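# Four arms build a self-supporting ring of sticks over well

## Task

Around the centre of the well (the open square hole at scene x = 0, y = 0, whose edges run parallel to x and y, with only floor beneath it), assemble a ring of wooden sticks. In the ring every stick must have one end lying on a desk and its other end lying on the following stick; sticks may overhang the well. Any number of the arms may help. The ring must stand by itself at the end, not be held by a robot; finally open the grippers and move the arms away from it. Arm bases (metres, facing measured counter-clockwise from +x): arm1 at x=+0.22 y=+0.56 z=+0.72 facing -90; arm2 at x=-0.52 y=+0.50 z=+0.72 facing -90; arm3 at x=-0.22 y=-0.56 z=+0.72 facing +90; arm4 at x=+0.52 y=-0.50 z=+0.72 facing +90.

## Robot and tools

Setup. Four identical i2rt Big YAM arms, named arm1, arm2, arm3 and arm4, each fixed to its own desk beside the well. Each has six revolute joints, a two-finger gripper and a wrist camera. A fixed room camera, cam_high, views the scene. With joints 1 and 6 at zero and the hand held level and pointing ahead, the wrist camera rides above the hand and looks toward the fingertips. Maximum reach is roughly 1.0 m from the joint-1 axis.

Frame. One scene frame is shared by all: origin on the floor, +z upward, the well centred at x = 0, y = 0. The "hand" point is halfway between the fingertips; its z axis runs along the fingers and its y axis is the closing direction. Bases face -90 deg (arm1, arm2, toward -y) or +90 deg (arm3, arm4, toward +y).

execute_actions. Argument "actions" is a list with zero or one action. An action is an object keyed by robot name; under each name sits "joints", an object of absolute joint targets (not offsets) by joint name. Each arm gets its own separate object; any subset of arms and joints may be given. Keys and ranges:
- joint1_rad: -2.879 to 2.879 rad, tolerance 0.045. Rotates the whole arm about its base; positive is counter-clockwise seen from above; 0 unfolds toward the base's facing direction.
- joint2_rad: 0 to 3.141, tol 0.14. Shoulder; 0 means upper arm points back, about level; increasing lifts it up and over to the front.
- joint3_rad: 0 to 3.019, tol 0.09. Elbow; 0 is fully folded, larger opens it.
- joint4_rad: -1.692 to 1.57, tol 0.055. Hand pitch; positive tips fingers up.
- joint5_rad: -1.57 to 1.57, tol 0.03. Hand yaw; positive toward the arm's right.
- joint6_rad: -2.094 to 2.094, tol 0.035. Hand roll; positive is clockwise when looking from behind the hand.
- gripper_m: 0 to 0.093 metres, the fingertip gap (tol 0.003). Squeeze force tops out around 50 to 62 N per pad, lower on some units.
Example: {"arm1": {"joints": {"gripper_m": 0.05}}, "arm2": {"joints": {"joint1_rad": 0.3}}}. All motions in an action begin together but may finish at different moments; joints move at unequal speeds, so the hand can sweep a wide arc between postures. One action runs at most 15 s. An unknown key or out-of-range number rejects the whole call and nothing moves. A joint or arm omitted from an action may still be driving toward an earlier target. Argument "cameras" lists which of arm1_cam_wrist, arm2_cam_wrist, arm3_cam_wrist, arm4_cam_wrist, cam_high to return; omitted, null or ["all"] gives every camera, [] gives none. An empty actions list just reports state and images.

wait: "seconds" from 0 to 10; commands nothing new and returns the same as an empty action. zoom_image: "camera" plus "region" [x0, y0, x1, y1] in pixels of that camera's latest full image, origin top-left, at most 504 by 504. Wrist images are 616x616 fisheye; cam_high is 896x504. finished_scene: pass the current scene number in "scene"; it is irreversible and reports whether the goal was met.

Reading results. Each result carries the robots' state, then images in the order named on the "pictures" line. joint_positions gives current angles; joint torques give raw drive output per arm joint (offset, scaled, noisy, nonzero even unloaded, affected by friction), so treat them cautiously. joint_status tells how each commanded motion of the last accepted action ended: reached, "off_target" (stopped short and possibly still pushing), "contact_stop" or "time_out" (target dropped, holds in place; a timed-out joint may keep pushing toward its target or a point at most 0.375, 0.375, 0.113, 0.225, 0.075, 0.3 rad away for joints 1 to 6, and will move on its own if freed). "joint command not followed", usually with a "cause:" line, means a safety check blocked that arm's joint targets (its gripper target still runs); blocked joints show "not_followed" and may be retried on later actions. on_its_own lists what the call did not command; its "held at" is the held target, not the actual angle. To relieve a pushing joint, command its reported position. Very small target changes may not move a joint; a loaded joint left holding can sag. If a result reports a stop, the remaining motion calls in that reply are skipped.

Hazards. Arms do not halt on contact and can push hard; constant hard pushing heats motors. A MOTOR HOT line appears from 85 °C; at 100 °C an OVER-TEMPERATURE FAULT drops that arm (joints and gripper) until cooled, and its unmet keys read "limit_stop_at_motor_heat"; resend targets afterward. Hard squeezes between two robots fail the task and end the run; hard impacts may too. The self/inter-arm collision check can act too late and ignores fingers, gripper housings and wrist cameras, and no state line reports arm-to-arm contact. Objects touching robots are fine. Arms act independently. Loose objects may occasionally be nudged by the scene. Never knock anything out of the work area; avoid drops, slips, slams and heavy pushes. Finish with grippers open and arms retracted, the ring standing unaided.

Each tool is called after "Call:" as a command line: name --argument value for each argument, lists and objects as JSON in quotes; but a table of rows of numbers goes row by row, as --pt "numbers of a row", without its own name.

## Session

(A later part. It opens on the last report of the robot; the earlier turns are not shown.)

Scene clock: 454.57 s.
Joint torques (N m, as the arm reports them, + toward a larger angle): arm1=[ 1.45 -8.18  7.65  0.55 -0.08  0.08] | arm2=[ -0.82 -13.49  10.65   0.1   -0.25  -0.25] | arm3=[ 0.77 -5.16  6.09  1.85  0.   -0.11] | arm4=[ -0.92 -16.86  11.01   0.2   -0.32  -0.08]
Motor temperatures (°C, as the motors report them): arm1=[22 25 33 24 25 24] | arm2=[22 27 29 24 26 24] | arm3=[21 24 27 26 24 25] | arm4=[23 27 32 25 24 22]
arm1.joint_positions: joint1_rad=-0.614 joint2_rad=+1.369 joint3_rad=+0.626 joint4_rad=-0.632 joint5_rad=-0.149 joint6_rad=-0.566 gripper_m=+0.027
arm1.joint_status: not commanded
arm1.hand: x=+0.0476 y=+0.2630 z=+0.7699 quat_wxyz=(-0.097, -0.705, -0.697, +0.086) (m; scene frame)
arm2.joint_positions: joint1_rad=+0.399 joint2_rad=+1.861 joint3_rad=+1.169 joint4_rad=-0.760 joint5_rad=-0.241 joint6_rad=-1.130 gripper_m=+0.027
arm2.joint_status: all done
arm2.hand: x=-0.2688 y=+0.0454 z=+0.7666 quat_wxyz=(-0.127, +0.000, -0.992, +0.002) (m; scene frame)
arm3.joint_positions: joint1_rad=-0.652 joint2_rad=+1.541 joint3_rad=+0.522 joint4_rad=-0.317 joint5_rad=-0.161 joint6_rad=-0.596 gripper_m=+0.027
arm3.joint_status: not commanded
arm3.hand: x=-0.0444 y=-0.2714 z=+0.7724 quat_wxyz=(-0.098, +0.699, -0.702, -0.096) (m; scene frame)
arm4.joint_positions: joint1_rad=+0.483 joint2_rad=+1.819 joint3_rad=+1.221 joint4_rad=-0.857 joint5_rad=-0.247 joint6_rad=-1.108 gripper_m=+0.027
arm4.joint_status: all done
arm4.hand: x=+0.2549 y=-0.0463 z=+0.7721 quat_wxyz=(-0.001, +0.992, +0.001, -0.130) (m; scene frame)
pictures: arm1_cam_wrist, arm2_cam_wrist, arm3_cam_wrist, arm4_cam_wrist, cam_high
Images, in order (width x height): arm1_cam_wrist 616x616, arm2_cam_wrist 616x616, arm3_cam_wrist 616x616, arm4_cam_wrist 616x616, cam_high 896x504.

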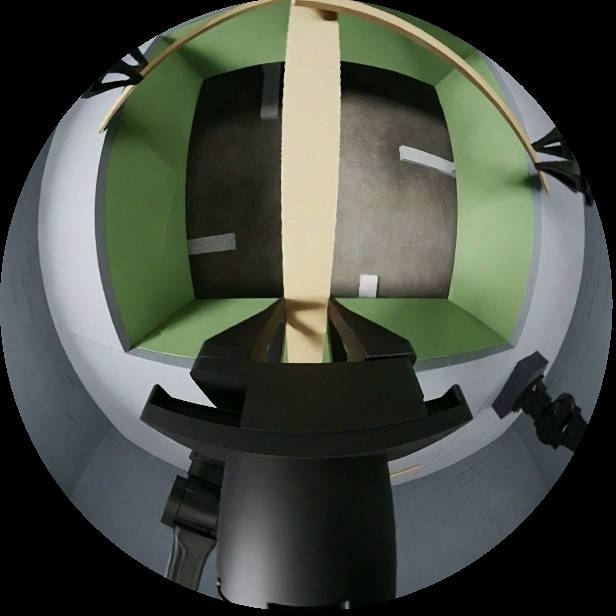

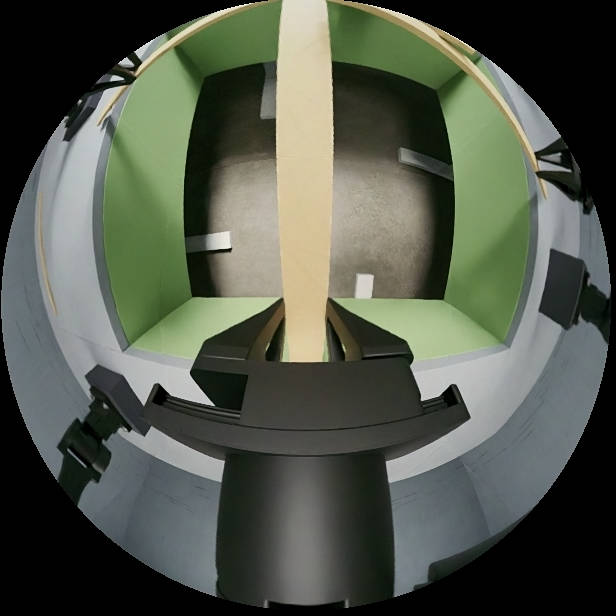

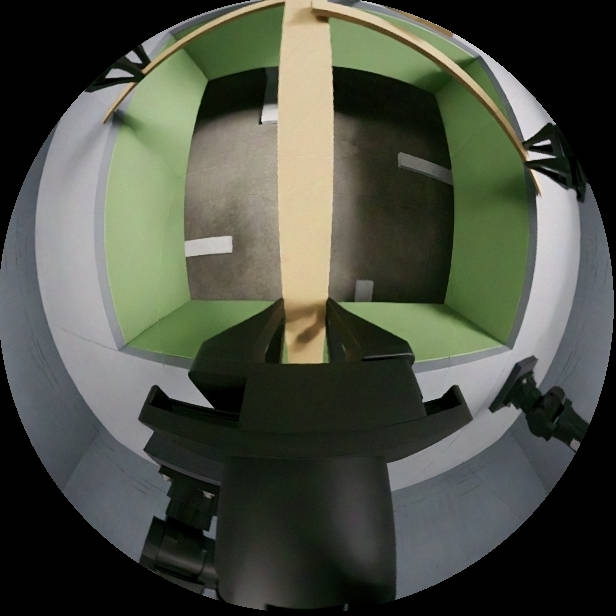

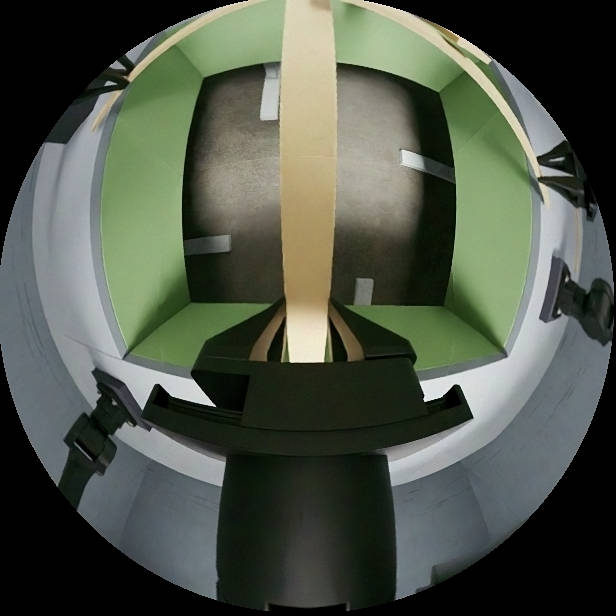

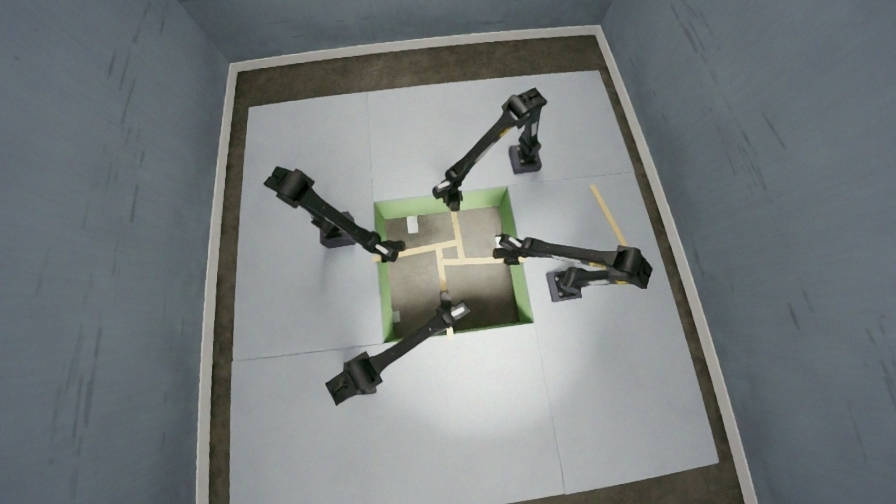

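Call:
execute_actions --actions '[{"arm3":{"joints":{"joint1_rad":-0.673}}}]' --cameras '[]'

Call:
execute_actions --actions '[{"arm2":{"joints":{"gripper_m":0.036}},"arm4":{"joints":{"gripper_m":0.036}}}]'

Call:
zoom_image --camera "cam_high" --region '[360, 170, 550, 360]'

Scene clock: 469.33 s.
Joint torques (N m, as the arm reports them, + toward a larger angle): arm1=[ 1.36 -8.34  7.6   0.58 -0.07  0.07] | arm2=[ -0.86 -13.33  10.48   0.09  -0.26  -0.27] | arm3=[-2.2  -5.08  6.14  1.86  0.   -0.11] | arm4=[ -1.14 -16.6   11.01   0.19  -0.32  -0.08]
Motor temperatures (°C, as the motors report them): arm1=[22 25 33 24 25 24] | arm2=[22 27 30 24 26 24] | arm3=[21 24 27 26 24 25] | arm4=[23 27 33 25 24 22]
arm1.joint_positions: joint1_rad=-0.614 joint2_rad=+1.369 joint3_rad=+0.626 joint4_rad=-0.632 joint5_rad=-0.149 joint6_rad=-0.566 gripper_m=+0.027
arm1.joint_status: not commanded
arm1.hand: x=+0.0476 y=+0.2630 z=+0.7699 quat_wxyz=(-0.097, -0.705, -0.697, +0.086) (m; scene frame)
arm2.joint_positions: joint1_rad=+0.399 joint2_rad=+1.861 joint3_rad=+1.169 joint4_rad=-0.760 joint5_rad=-0.241 joint6_rad=-1.131 gripper_m=+0.027
arm2.joint_status: not commanded
arm2.hand: x=-0.2688 y=+0.0454 z=+0.7666 quat_wxyz=(-0.127, +0.000, -0.992, +0.002) (m; scene frame)
arm3.joint_positions: joint1_rad=-0.657 joint2_rad=+1.541 joint3_rad=+0.522 joint4_rad=-0.317 joint5_rad=-0.161 joint6_rad=-0.597 gripper_m=+0.027
arm3.joint_status: all done
arm3.hand: x=-0.0428 y=-0.2723 z=+0.7724 quat_wxyz=(-0.098, +0.698, -0.703, -0.096) (m; scene frame)
arm4.joint_positions: joint1_rad=+0.483 joint2_rad=+1.819 joint3_rad=+1.221 joint4_rad=-0.857 joint5_rad=-0.247 joint6_rad=-1.109 gripper_m=+0.027
arm4.joint_status: not commanded
arm4.hand: x=+0.2549 y=-0.0463 z=+0.7721 quat_wxyz=(-0.001, +0.992, +0.001, -0.130) (m; scene frame)
pictures: none
No camera images: the call's "cameras" was empty. Leave "cameras" out to get every camera's image.

Scene clock: 469.87 s.
Joint torques (N m, as the arm reports them, + toward a larger angle): arm1=[ 1.24 -8.06  7.6   0.57 -0.11  0.09] | arm2=[ -0.74 -13.06  10.5    0.07  -0.22  -0.28] | arm3=[-2.25 -5.05  6.08  1.85 -0.04 -0.11] | arm4=[ -1.15 -16.61  11.     0.19  -0.3   -0.08]
Motor temperatures (°C, as the motors report them): arm1=[22 25 33 24 25 24] | arm2=[22 27 30 24 26 24] | arm3=[21 24 27 26 24 25] | arm4=[23 27 33 25 24 22]
arm1.joint_positions: joint1_rad=-0.614 joint2_rad=+1.369 joint3_rad=+0.626 joint4_rad=-0.632 joint5_rad=-0.148 joint6_rad=-0.566 gripper_m=+0.027
arm1.joint_status: not commanded
arm1.hand: x=+0.0474 y=+0.2631 z=+0.7699 quat_wxyz=(-0.096, -0.705, -0.697, +0.086) (m; scene frame)
arm2.joint_positions: joint1_rad=+0.399 joint2_rad=+1.861 joint3_rad=+1.169 joint4_rad=-0.760 joint5_rad=-0.241 joint6_rad=-1.131 gripper_m=+0.036
arm2.joint_status: all done
arm2.hand: x=-0.2688 y=+0.0454 z=+0.7666 quat_wxyz=(-0.127, +0.000, -0.992, +0.002) (m; scene frame)
arm3.joint_positions: joint1_rad=-0.657 joint2_rad=+1.541 joint3_rad=+0.522 joint4_rad=-0.317 joint5_rad=-0.160 joint6_rad=-0.597 gripper_m=+0.027
arm3.joint_status: not commanded
arm3.hand: x=-0.0427 y=-0.2723 z=+0.7724 quat_wxyz=(-0.098, +0.698, -0.703, -0.095) (m; scene frame)
arm4.joint_positions: joint1_rad=+0.483 joint2_rad=+1.819 joint3_rad=+1.221 joint4_rad=-0.857 joint5_rad=-0.248 joint6_rad=-1.109 gripper_m=+0.036
arm4.joint_status: all done
arm4.hand: x=+0.2548 y=-0.0463 z=+0.7722 quat_wxyz=(-0.001, +0.992, +0.001, -0.130) (m; scene frame)
pictures: arm1_cam_wrist, arm2_cam_wrist, arm3_cam_wrist, arm4_cam_wrist, cam_high
Images, in order (width x height): arm1_cam_wrist 616x616, arm2_cam_wrist 616x616, arm3_cam_wrist 616x616, arm4_cam_wrist 616x616, cam_high 896x504.

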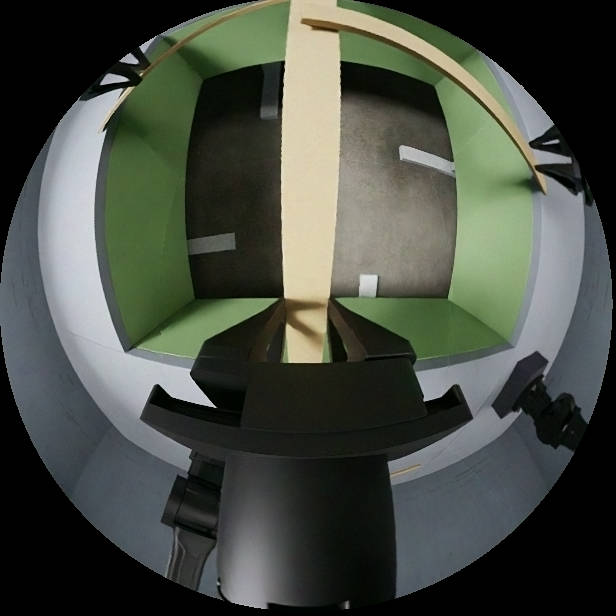

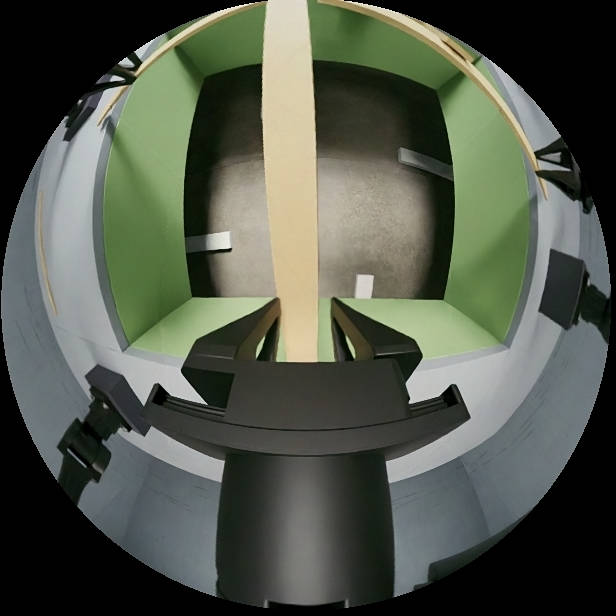

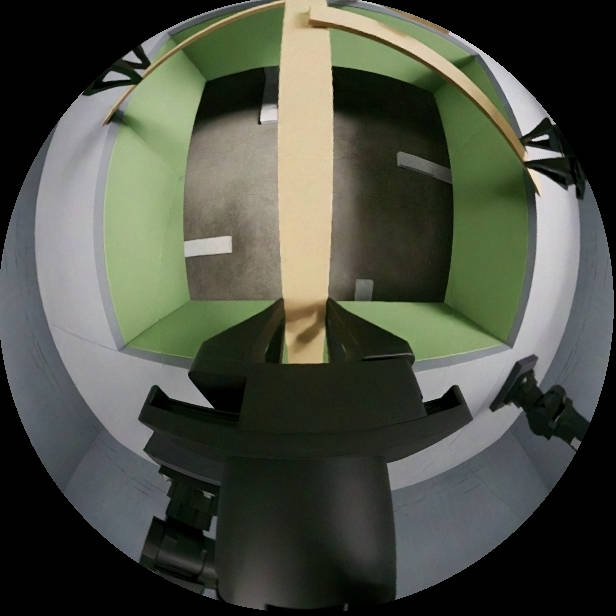

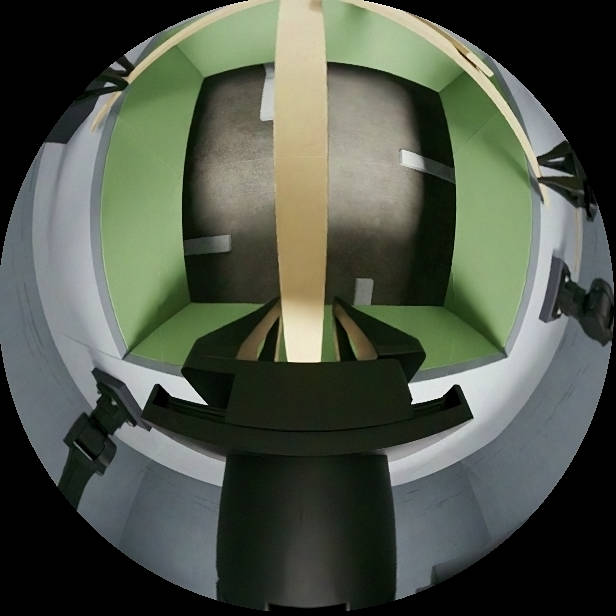

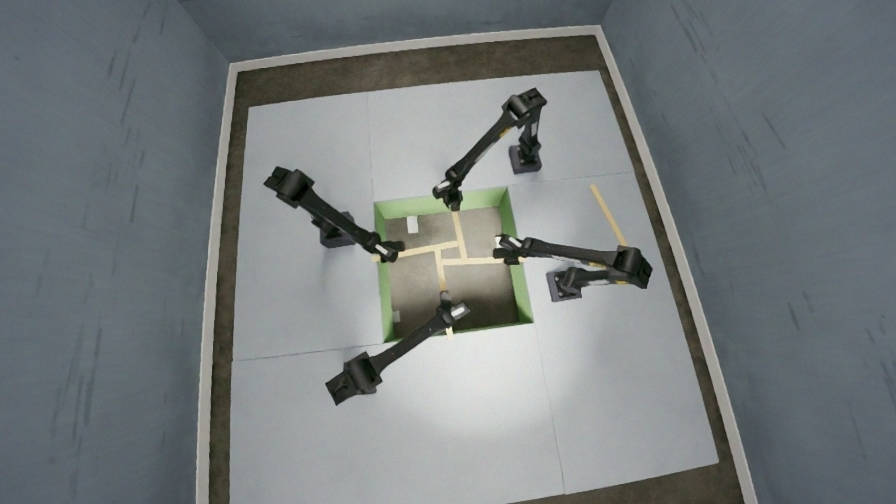

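Region (360, 170, 550, 360) of cam_high's 896x504 image, scaled by 2.653, with more detail than that image has.

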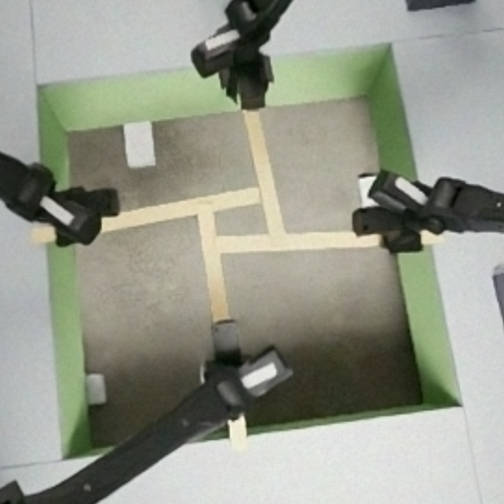

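Call:
execute_actions --actions '[{"arm2":{"joints":{"gripper_m":0.05,"joint2_rad":1.92,"joint4_rad":-0.69}},"arm4":{"joints":{"gripper_m":0.05,"joint2_rad":1.876,"joint4_rad":-0.787}}}]' --cameras '["arm2_cam_wrist","arm4_cam_wrist","cam_high"]'

Scene clock: 480.77 s.
Joint torques (N m, as the arm reports them, + toward a larger angle): arm1=[ 1.31 -8.19  7.92  0.6  -0.13  0.09] | arm2=[ -0.88 -11.64   9.57   1.36  -0.02  -0.26] | arm3=[-2.18 -5.03  6.12  1.85 -0.1  -0.11] | arm4=[ -1.12 -16.94  10.5    1.53  -0.29  -0.08]
Motor temperatures (°C, as the motors report them): arm1=[22 25 34 24 25 24] | arm2=[22 27 30 24 26 24] | arm3=[21 24 27 26 24 25] | arm4=[23 27 34 25 24 22]
arm1.joint_positions: joint1_rad=-0.613 joint2_rad=+1.369 joint3_rad=+0.621 joint4_rad=-0.632 joint5_rad=-0.148 joint6_rad=-0.567 gripper_m=+0.027
arm1.joint_status: not commanded
arm1.hand: x=+0.0490 y=+0.2648 z=+0.7683 quat_wxyz=(-0.096, -0.704, -0.698, +0.084) (m; scene frame)
arm2.joint_positions: joint1_rad=+0.399 joint2_rad=+1.886 joint3_rad=+1.181 joint4_rad=-0.711 joint5_rad=-0.246 joint6_rad=-1.131 gripper_m=+0.050
arm2.joint_status: all done
arm2.hand: x=-0.2623 y=+0.0332 z=+0.7593 quat_wxyz=(-0.136, +0.003, -0.990, +0.017) (m; scene frame)
arm3.joint_positions: joint1_rad=-0.657 joint2_rad=+1.541 joint3_rad=+0.522 joint4_rad=-0.317 joint5_rad=-0.158 joint6_rad=-0.597 gripper_m=+0.027
arm3.joint_status: not commanded
arm3.hand: x=-0.0423 y=-0.2726 z=+0.7723 quat_wxyz=(-0.099, +0.698, -0.703, -0.094) (m; scene frame)
arm4.joint_positions: joint1_rad=+0.483 joint2_rad=+1.873 joint3_rad=+1.226 joint4_rad=-0.803 joint5_rad=-0.248 joint6_rad=-1.109 gripper_m=+0.050
arm4.joint_status: all done
arm4.hand: x=+0.2512 y=-0.0380 z=+0.7480 quat_wxyz=(-0.003, +0.991, +0.002, -0.131) (m; scene frame)
pictures: arm2_cam_wrist, arm4_cam_wrist, cam_high
Images, in order (width x height): arm2_cam_wrist 616x616, arm4_cam_wrist 616x616, cam_high 896x504.

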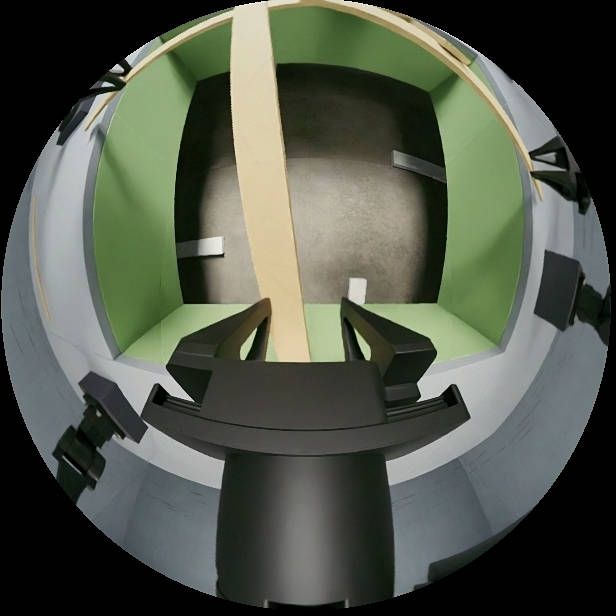

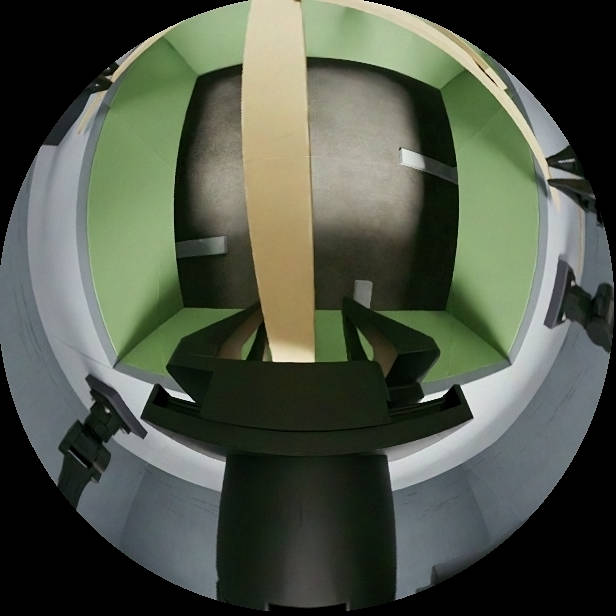

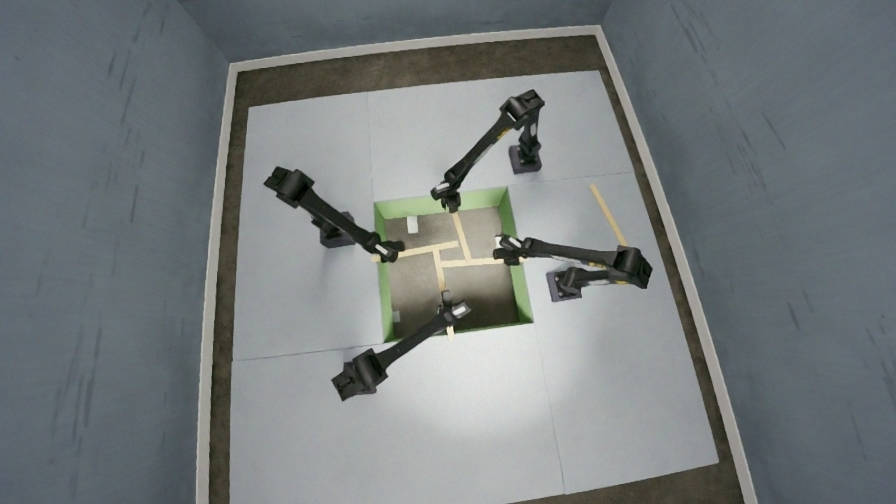

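Arm2's finger presses on the stick; ease and open wide.

Call:
execute_actions --actions '[{"arm2":{"joints":{"joint2_rad":1.85}}}]' --cameras '[]'

Call:
execute_actions --actions '[{"arm2":{"joints":{"gripper_m":0.092,"joint4_rad":-0.76}}}]'

Scene clock: 486.93 s.
Joint torques (N m, as the arm reports them, + toward a larger angle): arm1=[ 1.15 -8.1   7.97  0.54 -0.12  0.09] | arm2=[ -0.85 -15.98   9.6    1.11  -0.03  -0.27] | arm3=[-2.25 -5.01  6.1   1.85 -0.1  -0.11] | arm4=[ -1.13 -17.17  10.41   1.52  -0.29  -0.07]
Motor temperatures (°C, as the motors report them): arm1=[22 25 34 24 25 24] | arm2=[22 27 30 24 25 24] | arm3=[21 24 27 26 24 25] | arm4=[23 27 34 25 24 22]
arm1.joint_positions: joint1_rad=-0.613 joint2_rad=+1.369 joint3_rad=+0.621 joint4_rad=-0.632 joint5_rad=-0.148 joint6_rad=-0.566 gripper_m=+0.027
arm1.joint_status: not commanded
arm1.hand: x=+0.0490 y=+0.2648 z=+0.7683 quat_wxyz=(-0.096, -0.705, -0.698, +0.083) (m; scene frame)
arm2.joint_positions: joint1_rad=+0.399 joint2_rad=+1.877 joint3_rad=+1.181 joint4_rad=-0.706 joint5_rad=-0.246 joint6_rad=-1.131 gripper_m=+0.050
arm2.joint_status: all done
arm2.hand: x=-0.2612 y=+0.0309 z=+0.7641 quat_wxyz=(-0.139, +0.004, -0.990, +0.024) (m; scene frame)
arm3.joint_positions: joint1_rad=-0.657 joint2_rad=+1.541 joint3_rad=+0.522 joint4_rad=-0.317 joint5_rad=-0.158 joint6_rad=-0.597 gripper_m=+0.027
arm3.joint_status: not commanded
arm3.hand: x=-0.0423 y=-0.2726 z=+0.7723 quat_wxyz=(-0.099, +0.698, -0.703, -0.094) (m; scene frame)
arm4.joint_positions: joint1_rad=+0.483 joint2_rad=+1.873 joint3_rad=+1.226 joint4_rad=-0.803 joint5_rad=-0.248 joint6_rad=-1.109 gripper_m=+0.050
arm4.joint_status: not commanded
arm4.hand: x=+0.2512 y=-0.0380 z=+0.7480 quat_wxyz=(-0.003, +0.991, +0.002, -0.131) (m; scene frame)
pictures: none
No camera images: the call's "cameras" was empty. Leave "cameras" out to get every camera's image.

Scene clock: 487.63 s.
Joint torques (N m, as the arm reports them, + toward a larger angle): arm1=[ 1.23 -8.    8.04  0.54 -0.13  0.09] | arm2=[ -0.8  -15.58   9.59   0.07  -0.02  -0.27] | arm3=[-2.24 -5.1   6.11  1.85 -0.09 -0.11] | arm4=[ -1.16 -17.17  10.41   1.53  -0.29  -0.07]
Motor temperatures (°C, as the motors report them): arm1=[22 25 34 24 25 24] | arm2=[22 27 30 24 25 24] | arm3=[21 24 27 26 24 25] | arm4=[23 27 34 25 24 22]
arm1.joint_positions: joint1_rad=-0.613 joint2_rad=+1.369 joint3_rad=+0.621 joint4_rad=-0.632 joint5_rad=-0.148 joint6_rad=-0.566 gripper_m=+0.027
arm1.joint_status: not commanded
arm1.hand: x=+0.0490 y=+0.2648 z=+0.7683 quat_wxyz=(-0.096, -0.705, -0.698, +0.083) (m; scene frame)
arm2.joint_positions: joint1_rad=+0.399 joint2_rad=+1.877 joint3_rad=+1.181 joint4_rad=-0.748 joint5_rad=-0.246 joint6_rad=-1.131 gripper_m=+0.092
arm2.joint_status: all done
arm2.hand: x=-0.2654 y=+0.0401 z=+0.7627 quat_wxyz=(-0.131, +0.001, -0.991, +0.005) (m; scene frame)
arm3.joint_positions: joint1_rad=-0.657 joint2_rad=+1.541 joint3_rad=+0.522 joint4_rad=-0.317 joint5_rad=-0.158 joint6_rad=-0.597 gripper_m=+0.027
arm3.joint_status: not commanded
arm3.hand: x=-0.0423 y=-0.2726 z=+0.7723 quat_wxyz=(-0.099, +0.698, -0.703, -0.094) (m; scene frame)
arm4.joint_positions: joint1_rad=+0.483 joint2_rad=+1.873 joint3_rad=+1.226 joint4_rad=-0.803 joint5_rad=-0.248 joint6_rad=-1.109 gripper_m=+0.050
arm4.joint_status: not commanded
arm4.hand: x=+0.2512 y=-0.0380 z=+0.7480 quat_wxyz=(-0.003, +0.991, +0.002, -0.131) (m; scene frame)
pictures: arm1_cam_wrist, arm2_cam_wrist, arm3_cam_wrist, arm4_cam_wrist, cam_high
Images, in order (width x height): arm1_cam_wrist 616x616, arm2_cam_wrist 616x616, arm3_cam_wrist 616x616, arm4_cam_wrist 616x616, cam_high 896x504.

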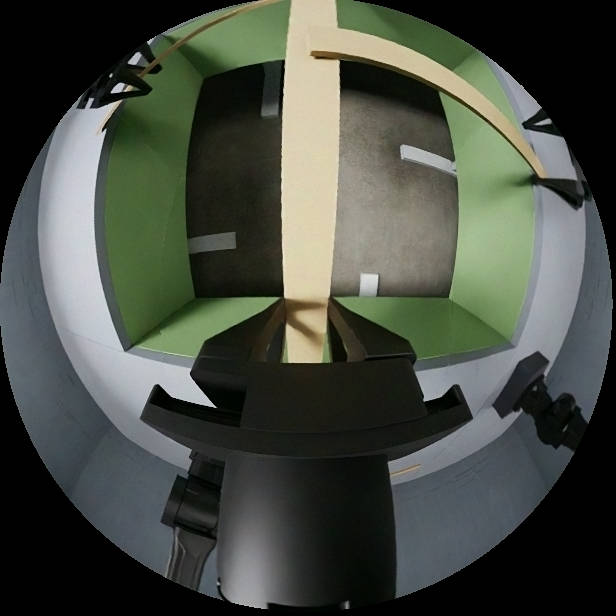

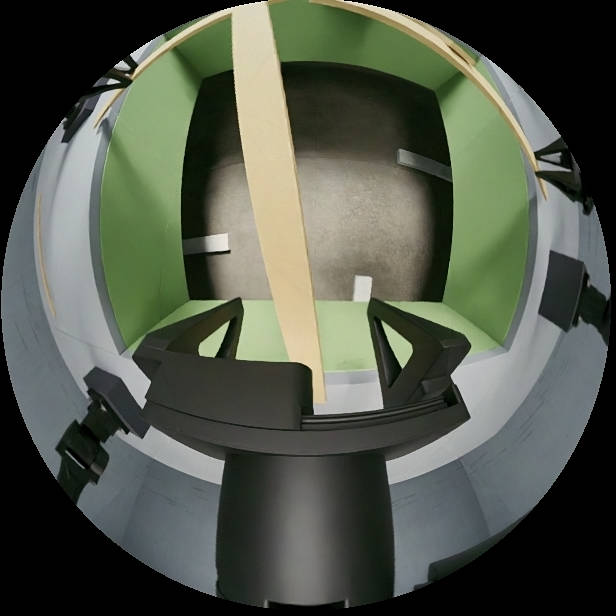

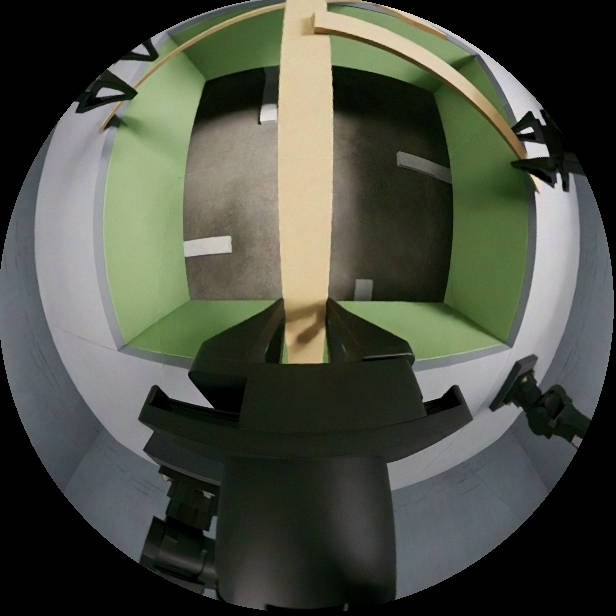

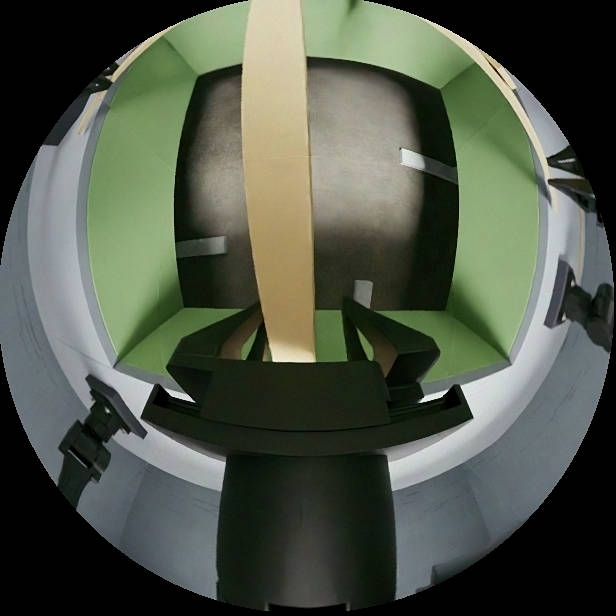

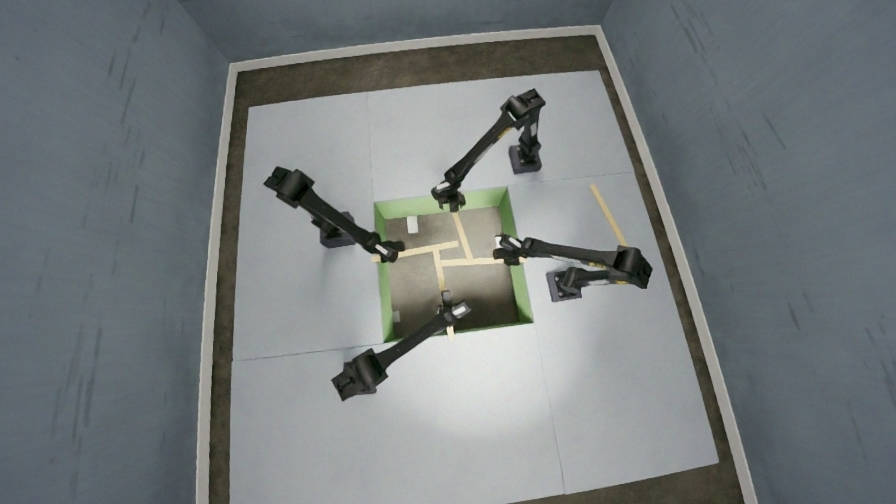

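Call:
execute_actions --actions '[{"arm2":{"joints":{"joint2_rad":1.925,"joint4_rad":-0.715}},"arm4":{"joints":{"gripper_m":0.0,"joint4_rad":-0.83}}}]' --cameras '[]'

Call:
execute_actions --actions '[{"arm2":{"joints":{"gripper_m":0.0}}}]'

Call:
zoom_image --camera "cam_high" --region '[360, 170, 550, 360]'

Scene clock: 496.87 s.
Joint torques (N m, as the arm reports them, + toward a larger angle): arm1=[ 1.16 -8.07  7.94  0.53 -0.12  0.08] | arm2=[ -0.9  -13.91   9.16   1.05  -0.04  -0.27] | arm3=[-2.25 -5.06  6.1   1.84 -0.1  -0.1 ] | arm4=[ -1.07 -17.1   10.42   0.13  -0.16  -0.03]
Motor temperatures (°C, as the motors report them): arm1=[22 25 34 24 25 24] | arm2=[22 27 30 24 25 24] | arm3=[21 24 27 26 24 25] | arm4=[23 27 34 25 24 22]
arm1.joint_positions: joint1_rad=-0.613 joint2_rad=+1.369 joint3_rad=+0.621 joint4_rad=-0.632 joint5_rad=-0.148 joint6_rad=-0.566 gripper_m=+0.027
arm1.joint_status: not commanded
arm1.hand: x=+0.0490 y=+0.2648 z=+0.7683 quat_wxyz=(-0.096, -0.705, -0.698, +0.083) (m; scene frame)
arm2.joint_positions: joint1_rad=+0.399 joint2_rad=+1.919 joint3_rad=+1.181 joint4_rad=-0.730 joint5_rad=-0.246 joint6_rad=-1.131 gripper_m=+0.092
arm2.joint_status: all done
arm2.hand: x=-0.2665 y=+0.0420 z=+0.7422 quat_wxyz=(-0.126, +0.000, -0.992, -0.006) (m; scene frame)
arm3.joint_positions: joint1_rad=-0.657 joint2_rad=+1.541 joint3_rad=+0.522 joint4_rad=-0.317 joint5_rad=-0.158 joint6_rad=-0.599 gripper_m=+0.027
arm3.joint_status: not commanded
arm3.hand: x=-0.0423 y=-0.2726 z=+0.7723 quat_wxyz=(-0.099, +0.698, -0.703, -0.094) (m; scene frame)
arm4.joint_positions: joint1_rad=+0.483 joint2_rad=+1.873 joint3_rad=+1.226 joint4_rad=-0.816 joint5_rad=-0.252 joint6_rad=-1.114 gripper_m=+0.027
arm4.joint_status: gripper_m off_target (ended at +0.027, target +0.000); the others done
arm4.hand: x=+0.2519 y=-0.0409 z=+0.7479 quat_wxyz=(+0.003, +0.991, +0.003, -0.130) (m; scene frame)
pictures: none
No camera images: the call's "cameras" was empty. Leave "cameras" out to get every camera's image.

Scene clock: 497.57 s.
Joint torques (N m, as the arm reports them, + toward a larger angle): arm1=[ 1.21 -8.3   8.02  0.52 -0.14  0.1 ] | arm2=[ -0.87 -13.71   9.22   0.95  -0.03  -0.19] | arm3=[-2.27 -5.11  6.13  1.87 -0.09 -0.09] | arm4=[ -1.11 -16.53  10.37   0.14  -0.17  -0.03]
Motor temperatures (°C, as the motors report them): arm1=[22 25 34 24 25 24] | arm2=[22 27 30 24 25 24] | arm3=[21 24 27 26 24 25] | arm4=[23 27 34 25 24 22]
arm1.joint_positions: joint1_rad=-0.613 joint2_rad=+1.369 joint3_rad=+0.621 joint4_rad=-0.632 joint5_rad=-0.147 joint6_rad=-0.566 gripper_m=+0.027
arm1.joint_status: not commanded
arm1.hand: x=+0.0489 y=+0.2648 z=+0.7683 quat_wxyz=(-0.096, -0.705, -0.698, +0.084) (m; scene frame)
arm2.joint_positions: joint1_rad=+0.398 joint2_rad=+1.919 joint3_rad=+1.181 joint4_rad=-0.728 joint5_rad=-0.247 joint6_rad=-1.139 gripper_m=+0.027
arm2.joint_status: gripper_m off_target (ended at +0.027, target +0.000)
arm2.hand: x=-0.2664 y=+0.0414 z=+0.7424 quat_wxyz=(-0.126, +0.004, -0.992, -0.005) (m; scene frame)
arm3.joint_positions: joint1_rad=-0.657 joint2_rad=+1.541 joint3_rad=+0.522 joint4_rad=-0.317 joint5_rad=-0.158 joint6_rad=-0.599 gripper_m=+0.027
arm3.joint_status: not commanded
arm3.hand: x=-0.0423 y=-0.2726 z=+0.7723 quat_wxyz=(-0.099, +0.698, -0.703, -0.094) (m; scene frame)
arm4.joint_positions: joint1_rad=+0.483 joint2_rad=+1.873 joint3_rad=+1.226 joint4_rad=-0.816 joint5_rad=-0.252 joint6_rad=-1.114 gripper_m=+0.027
arm4.joint_status: not commanded
arm4.hand: x=+0.2519 y=-0.0409 z=+0.7479 quat_wxyz=(+0.003, +0.991, +0.003, -0.130) (m; scene frame)
pictures: arm1_cam_wrist, arm2_cam_wrist, arm3_cam_wrist, arm4_cam_wrist, cam_high
Images, in order (width x height): arm1_cam_wrist 616x616, arm2_cam_wrist 616x616, arm3_cam_wrist 616x616, arm4_cam_wrist 616x616, cam_high 896x504.

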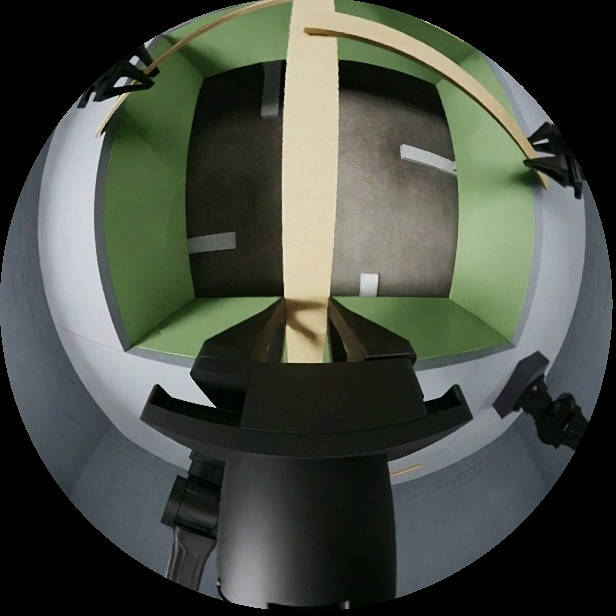

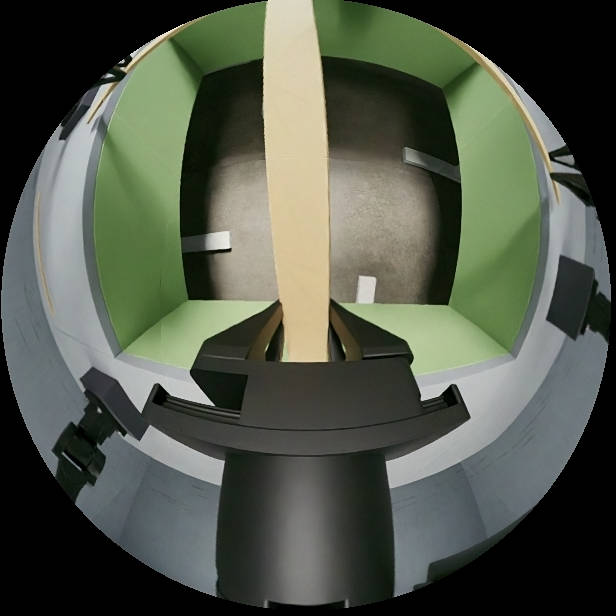

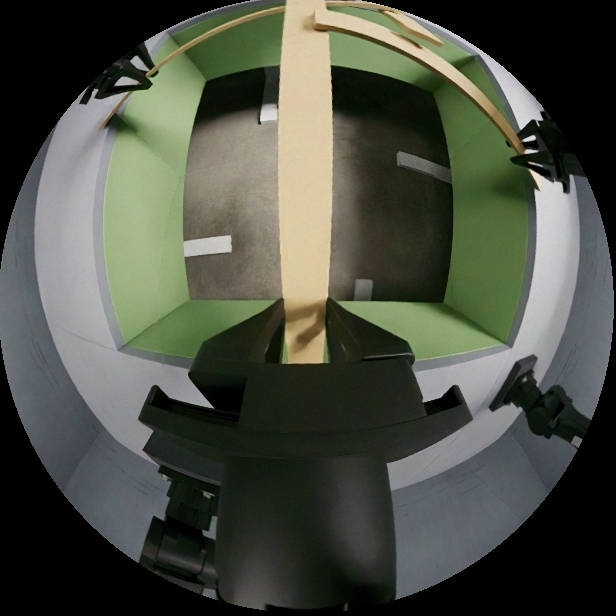

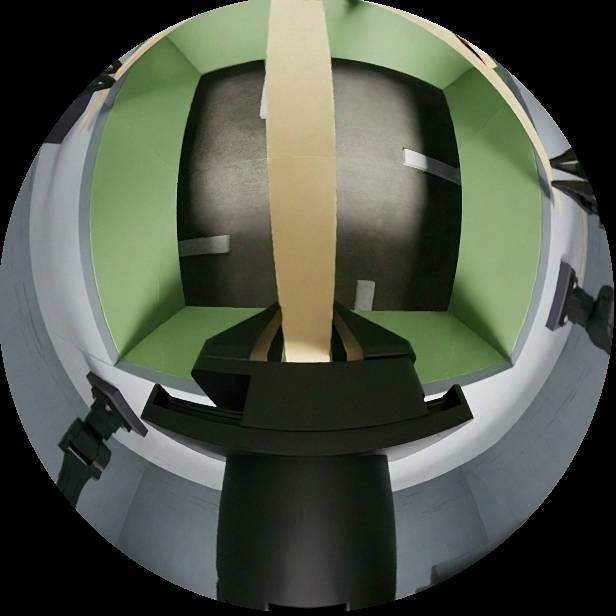

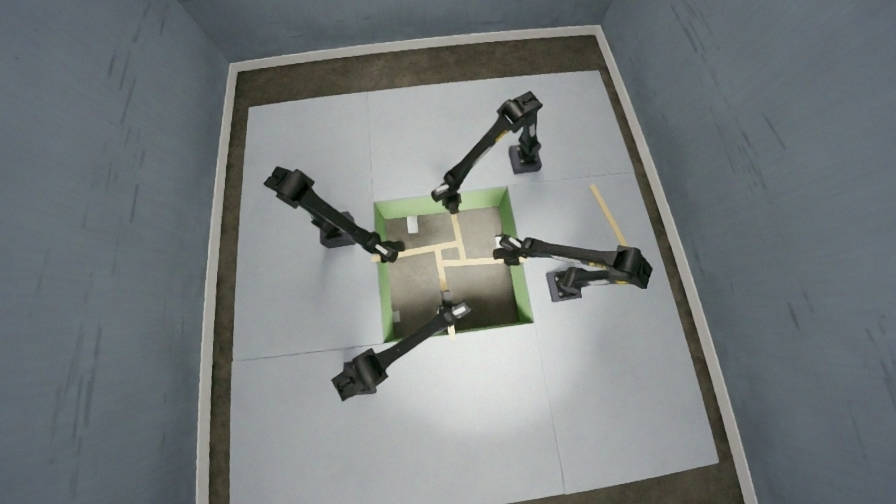

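Region (360, 170, 550, 360) of cam_high's 896x504 image, scaled by 2.653, with more detail than that image has.

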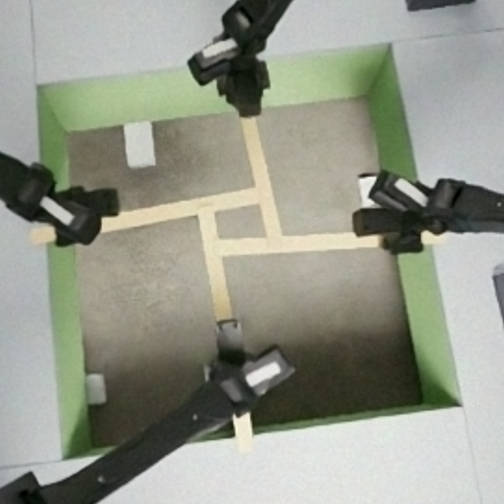

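Call:
execute_actions --actions '[{"arm2":{"joints":{"joint1_rad":0.418,"joint6_rad":-1.078}},"arm4":{"joints":{"joint1_rad":0.517,"joint6_rad":-1.057}}}]'

Call:
zoom_image --camera "cam_high" --region '[360, 170, 550, 360]'

Scene clock: 518.43 s.
Joint torques (N m, as the arm reports them, + toward a larger angle): arm1=[ 1.18 -8.25  7.97  0.56 -0.12  0.07] | arm2=[  0.66 -13.62   9.32   0.99  -0.01   0.12] | arm3=[-2.24 -4.97  6.17  1.85 -0.1  -0.08] | arm4=[  0.67 -16.94  10.37   0.13  -0.16   0.22]
Motor temperatures (°C, as the motors report them): arm1=[22 25 34 24 25 24] | arm2=[22 28 30 24 25 24] | arm3=[21 24 26 26 24 25] | arm4=[23 28 34 25 24 22]
arm1.joint_positions: joint1_rad=-0.613 joint2_rad=+1.369 joint3_rad=+0.621 joint4_rad=-0.632 joint5_rad=-0.147 joint6_rad=-0.566 gripper_m=+0.027
arm1.joint_status: not commanded
arm1.hand: x=+0.0489 y=+0.2648 z=+0.7683 quat_wxyz=(-0.096, -0.705, -0.698, +0.084) (m; scene frame)
arm2.joint_positions: joint1_rad=+0.408 joint2_rad=+1.919 joint3_rad=+1.181 joint4_rad=-0.728 joint5_rad=-0.247 joint6_rad=-1.106 gripper_m=+0.027
arm2.joint_status: all done
arm2.hand: x=-0.2621 y=+0.0438 z=+0.7423 quat_wxyz=(-0.126, -0.008, -0.992, -0.007) (m; scene frame)
arm3.joint_positions: joint1_rad=-0.657 joint2_rad=+1.541 joint3_rad=+0.522 joint4_rad=-0.317 joint5_rad=-0.158 joint6_rad=-0.601 gripper_m=+0.027
arm3.joint_status: not commanded
arm3.hand: x=-0.0423 y=-0.2726 z=+0.7723 quat_wxyz=(-0.099, +0.699, -0.702, -0.094) (m; scene frame)
arm4.joint_positions: joint1_rad=+0.506 joint2_rad=+1.873 joint3_rad=+1.226 joint4_rad=-0.816 joint5_rad=-0.252 joint6_rad=-1.076 gripper_m=+0.027
arm4.joint_status: all done
arm4.hand: x=+0.2413 y=-0.0473 z=+0.7477 quat_wxyz=(+0.007, +0.991, -0.004, -0.130) (m; scene frame)
pictures: arm1_cam_wrist, arm2_cam_wrist, arm3_cam_wrist, arm4_cam_wrist, cam_high
Images, in order (width x height): arm1_cam_wrist 616x616, arm2_cam_wrist 616x616, arm3_cam_wrist 616x616, arm4_cam_wrist 616x616, cam_high 896x504.

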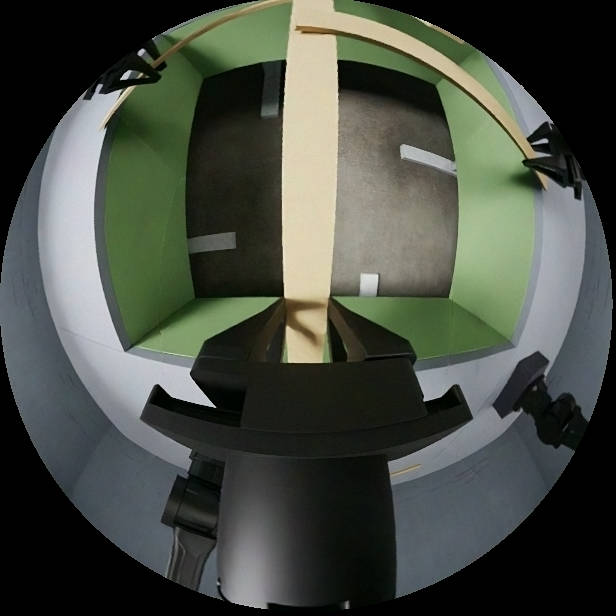

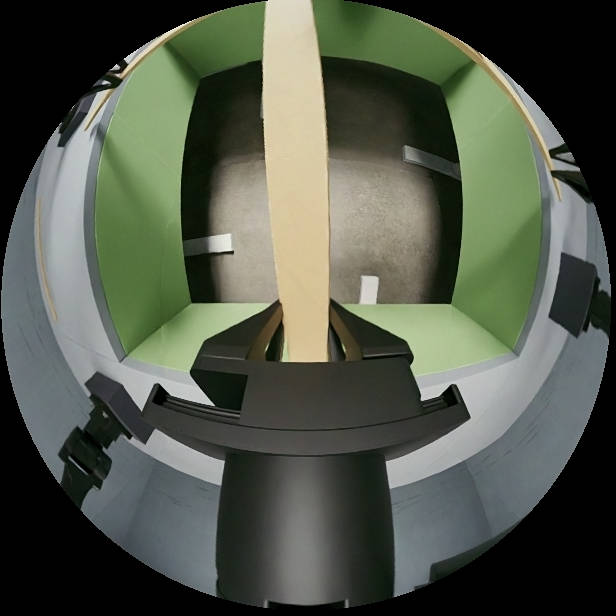

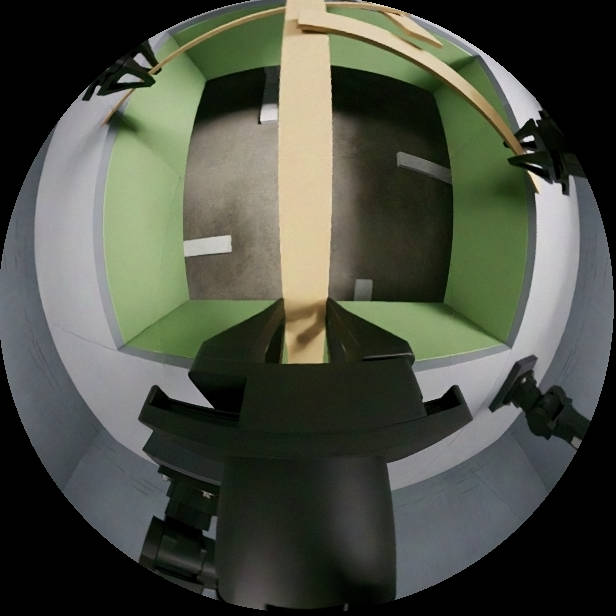

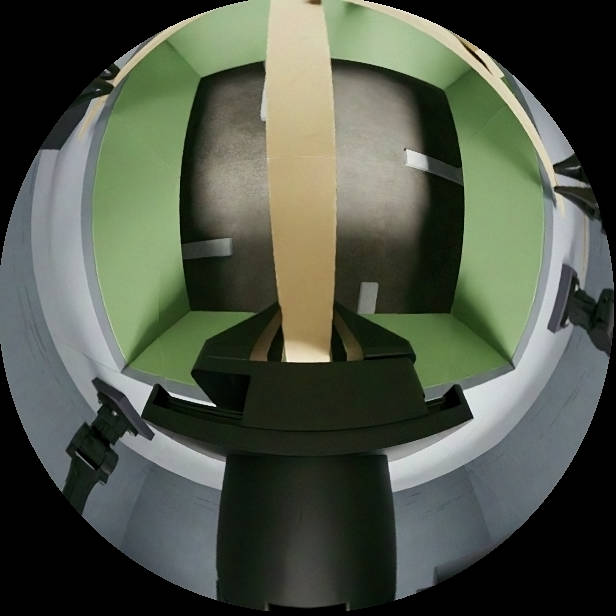

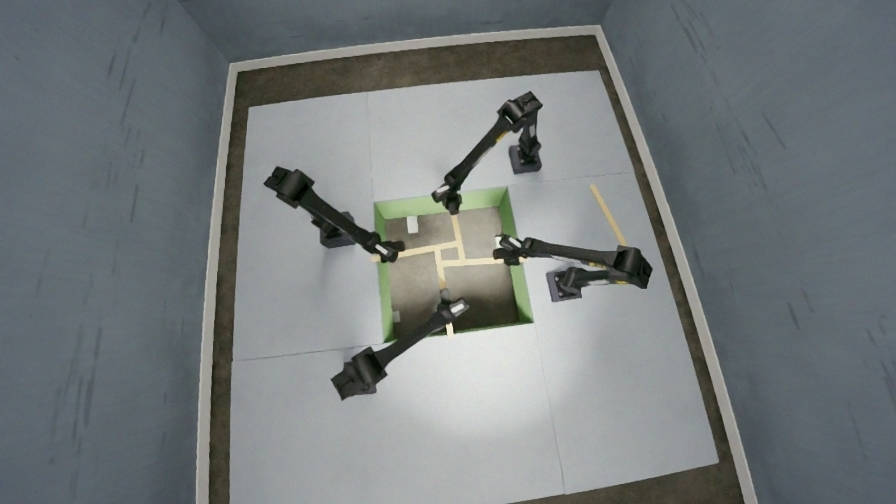

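Region (360, 170, 550, 360) of cam_high's 896x504 image, scaled by 2.653, with more detail than that image has.

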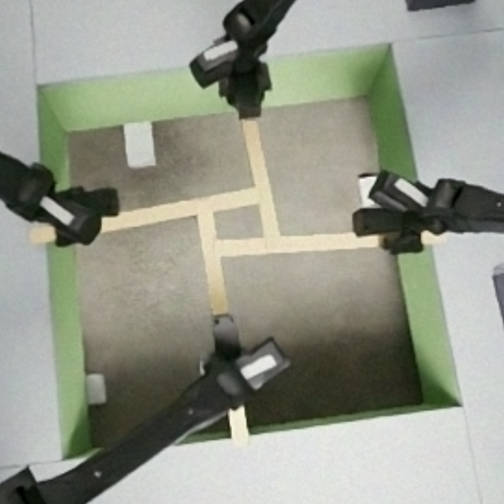

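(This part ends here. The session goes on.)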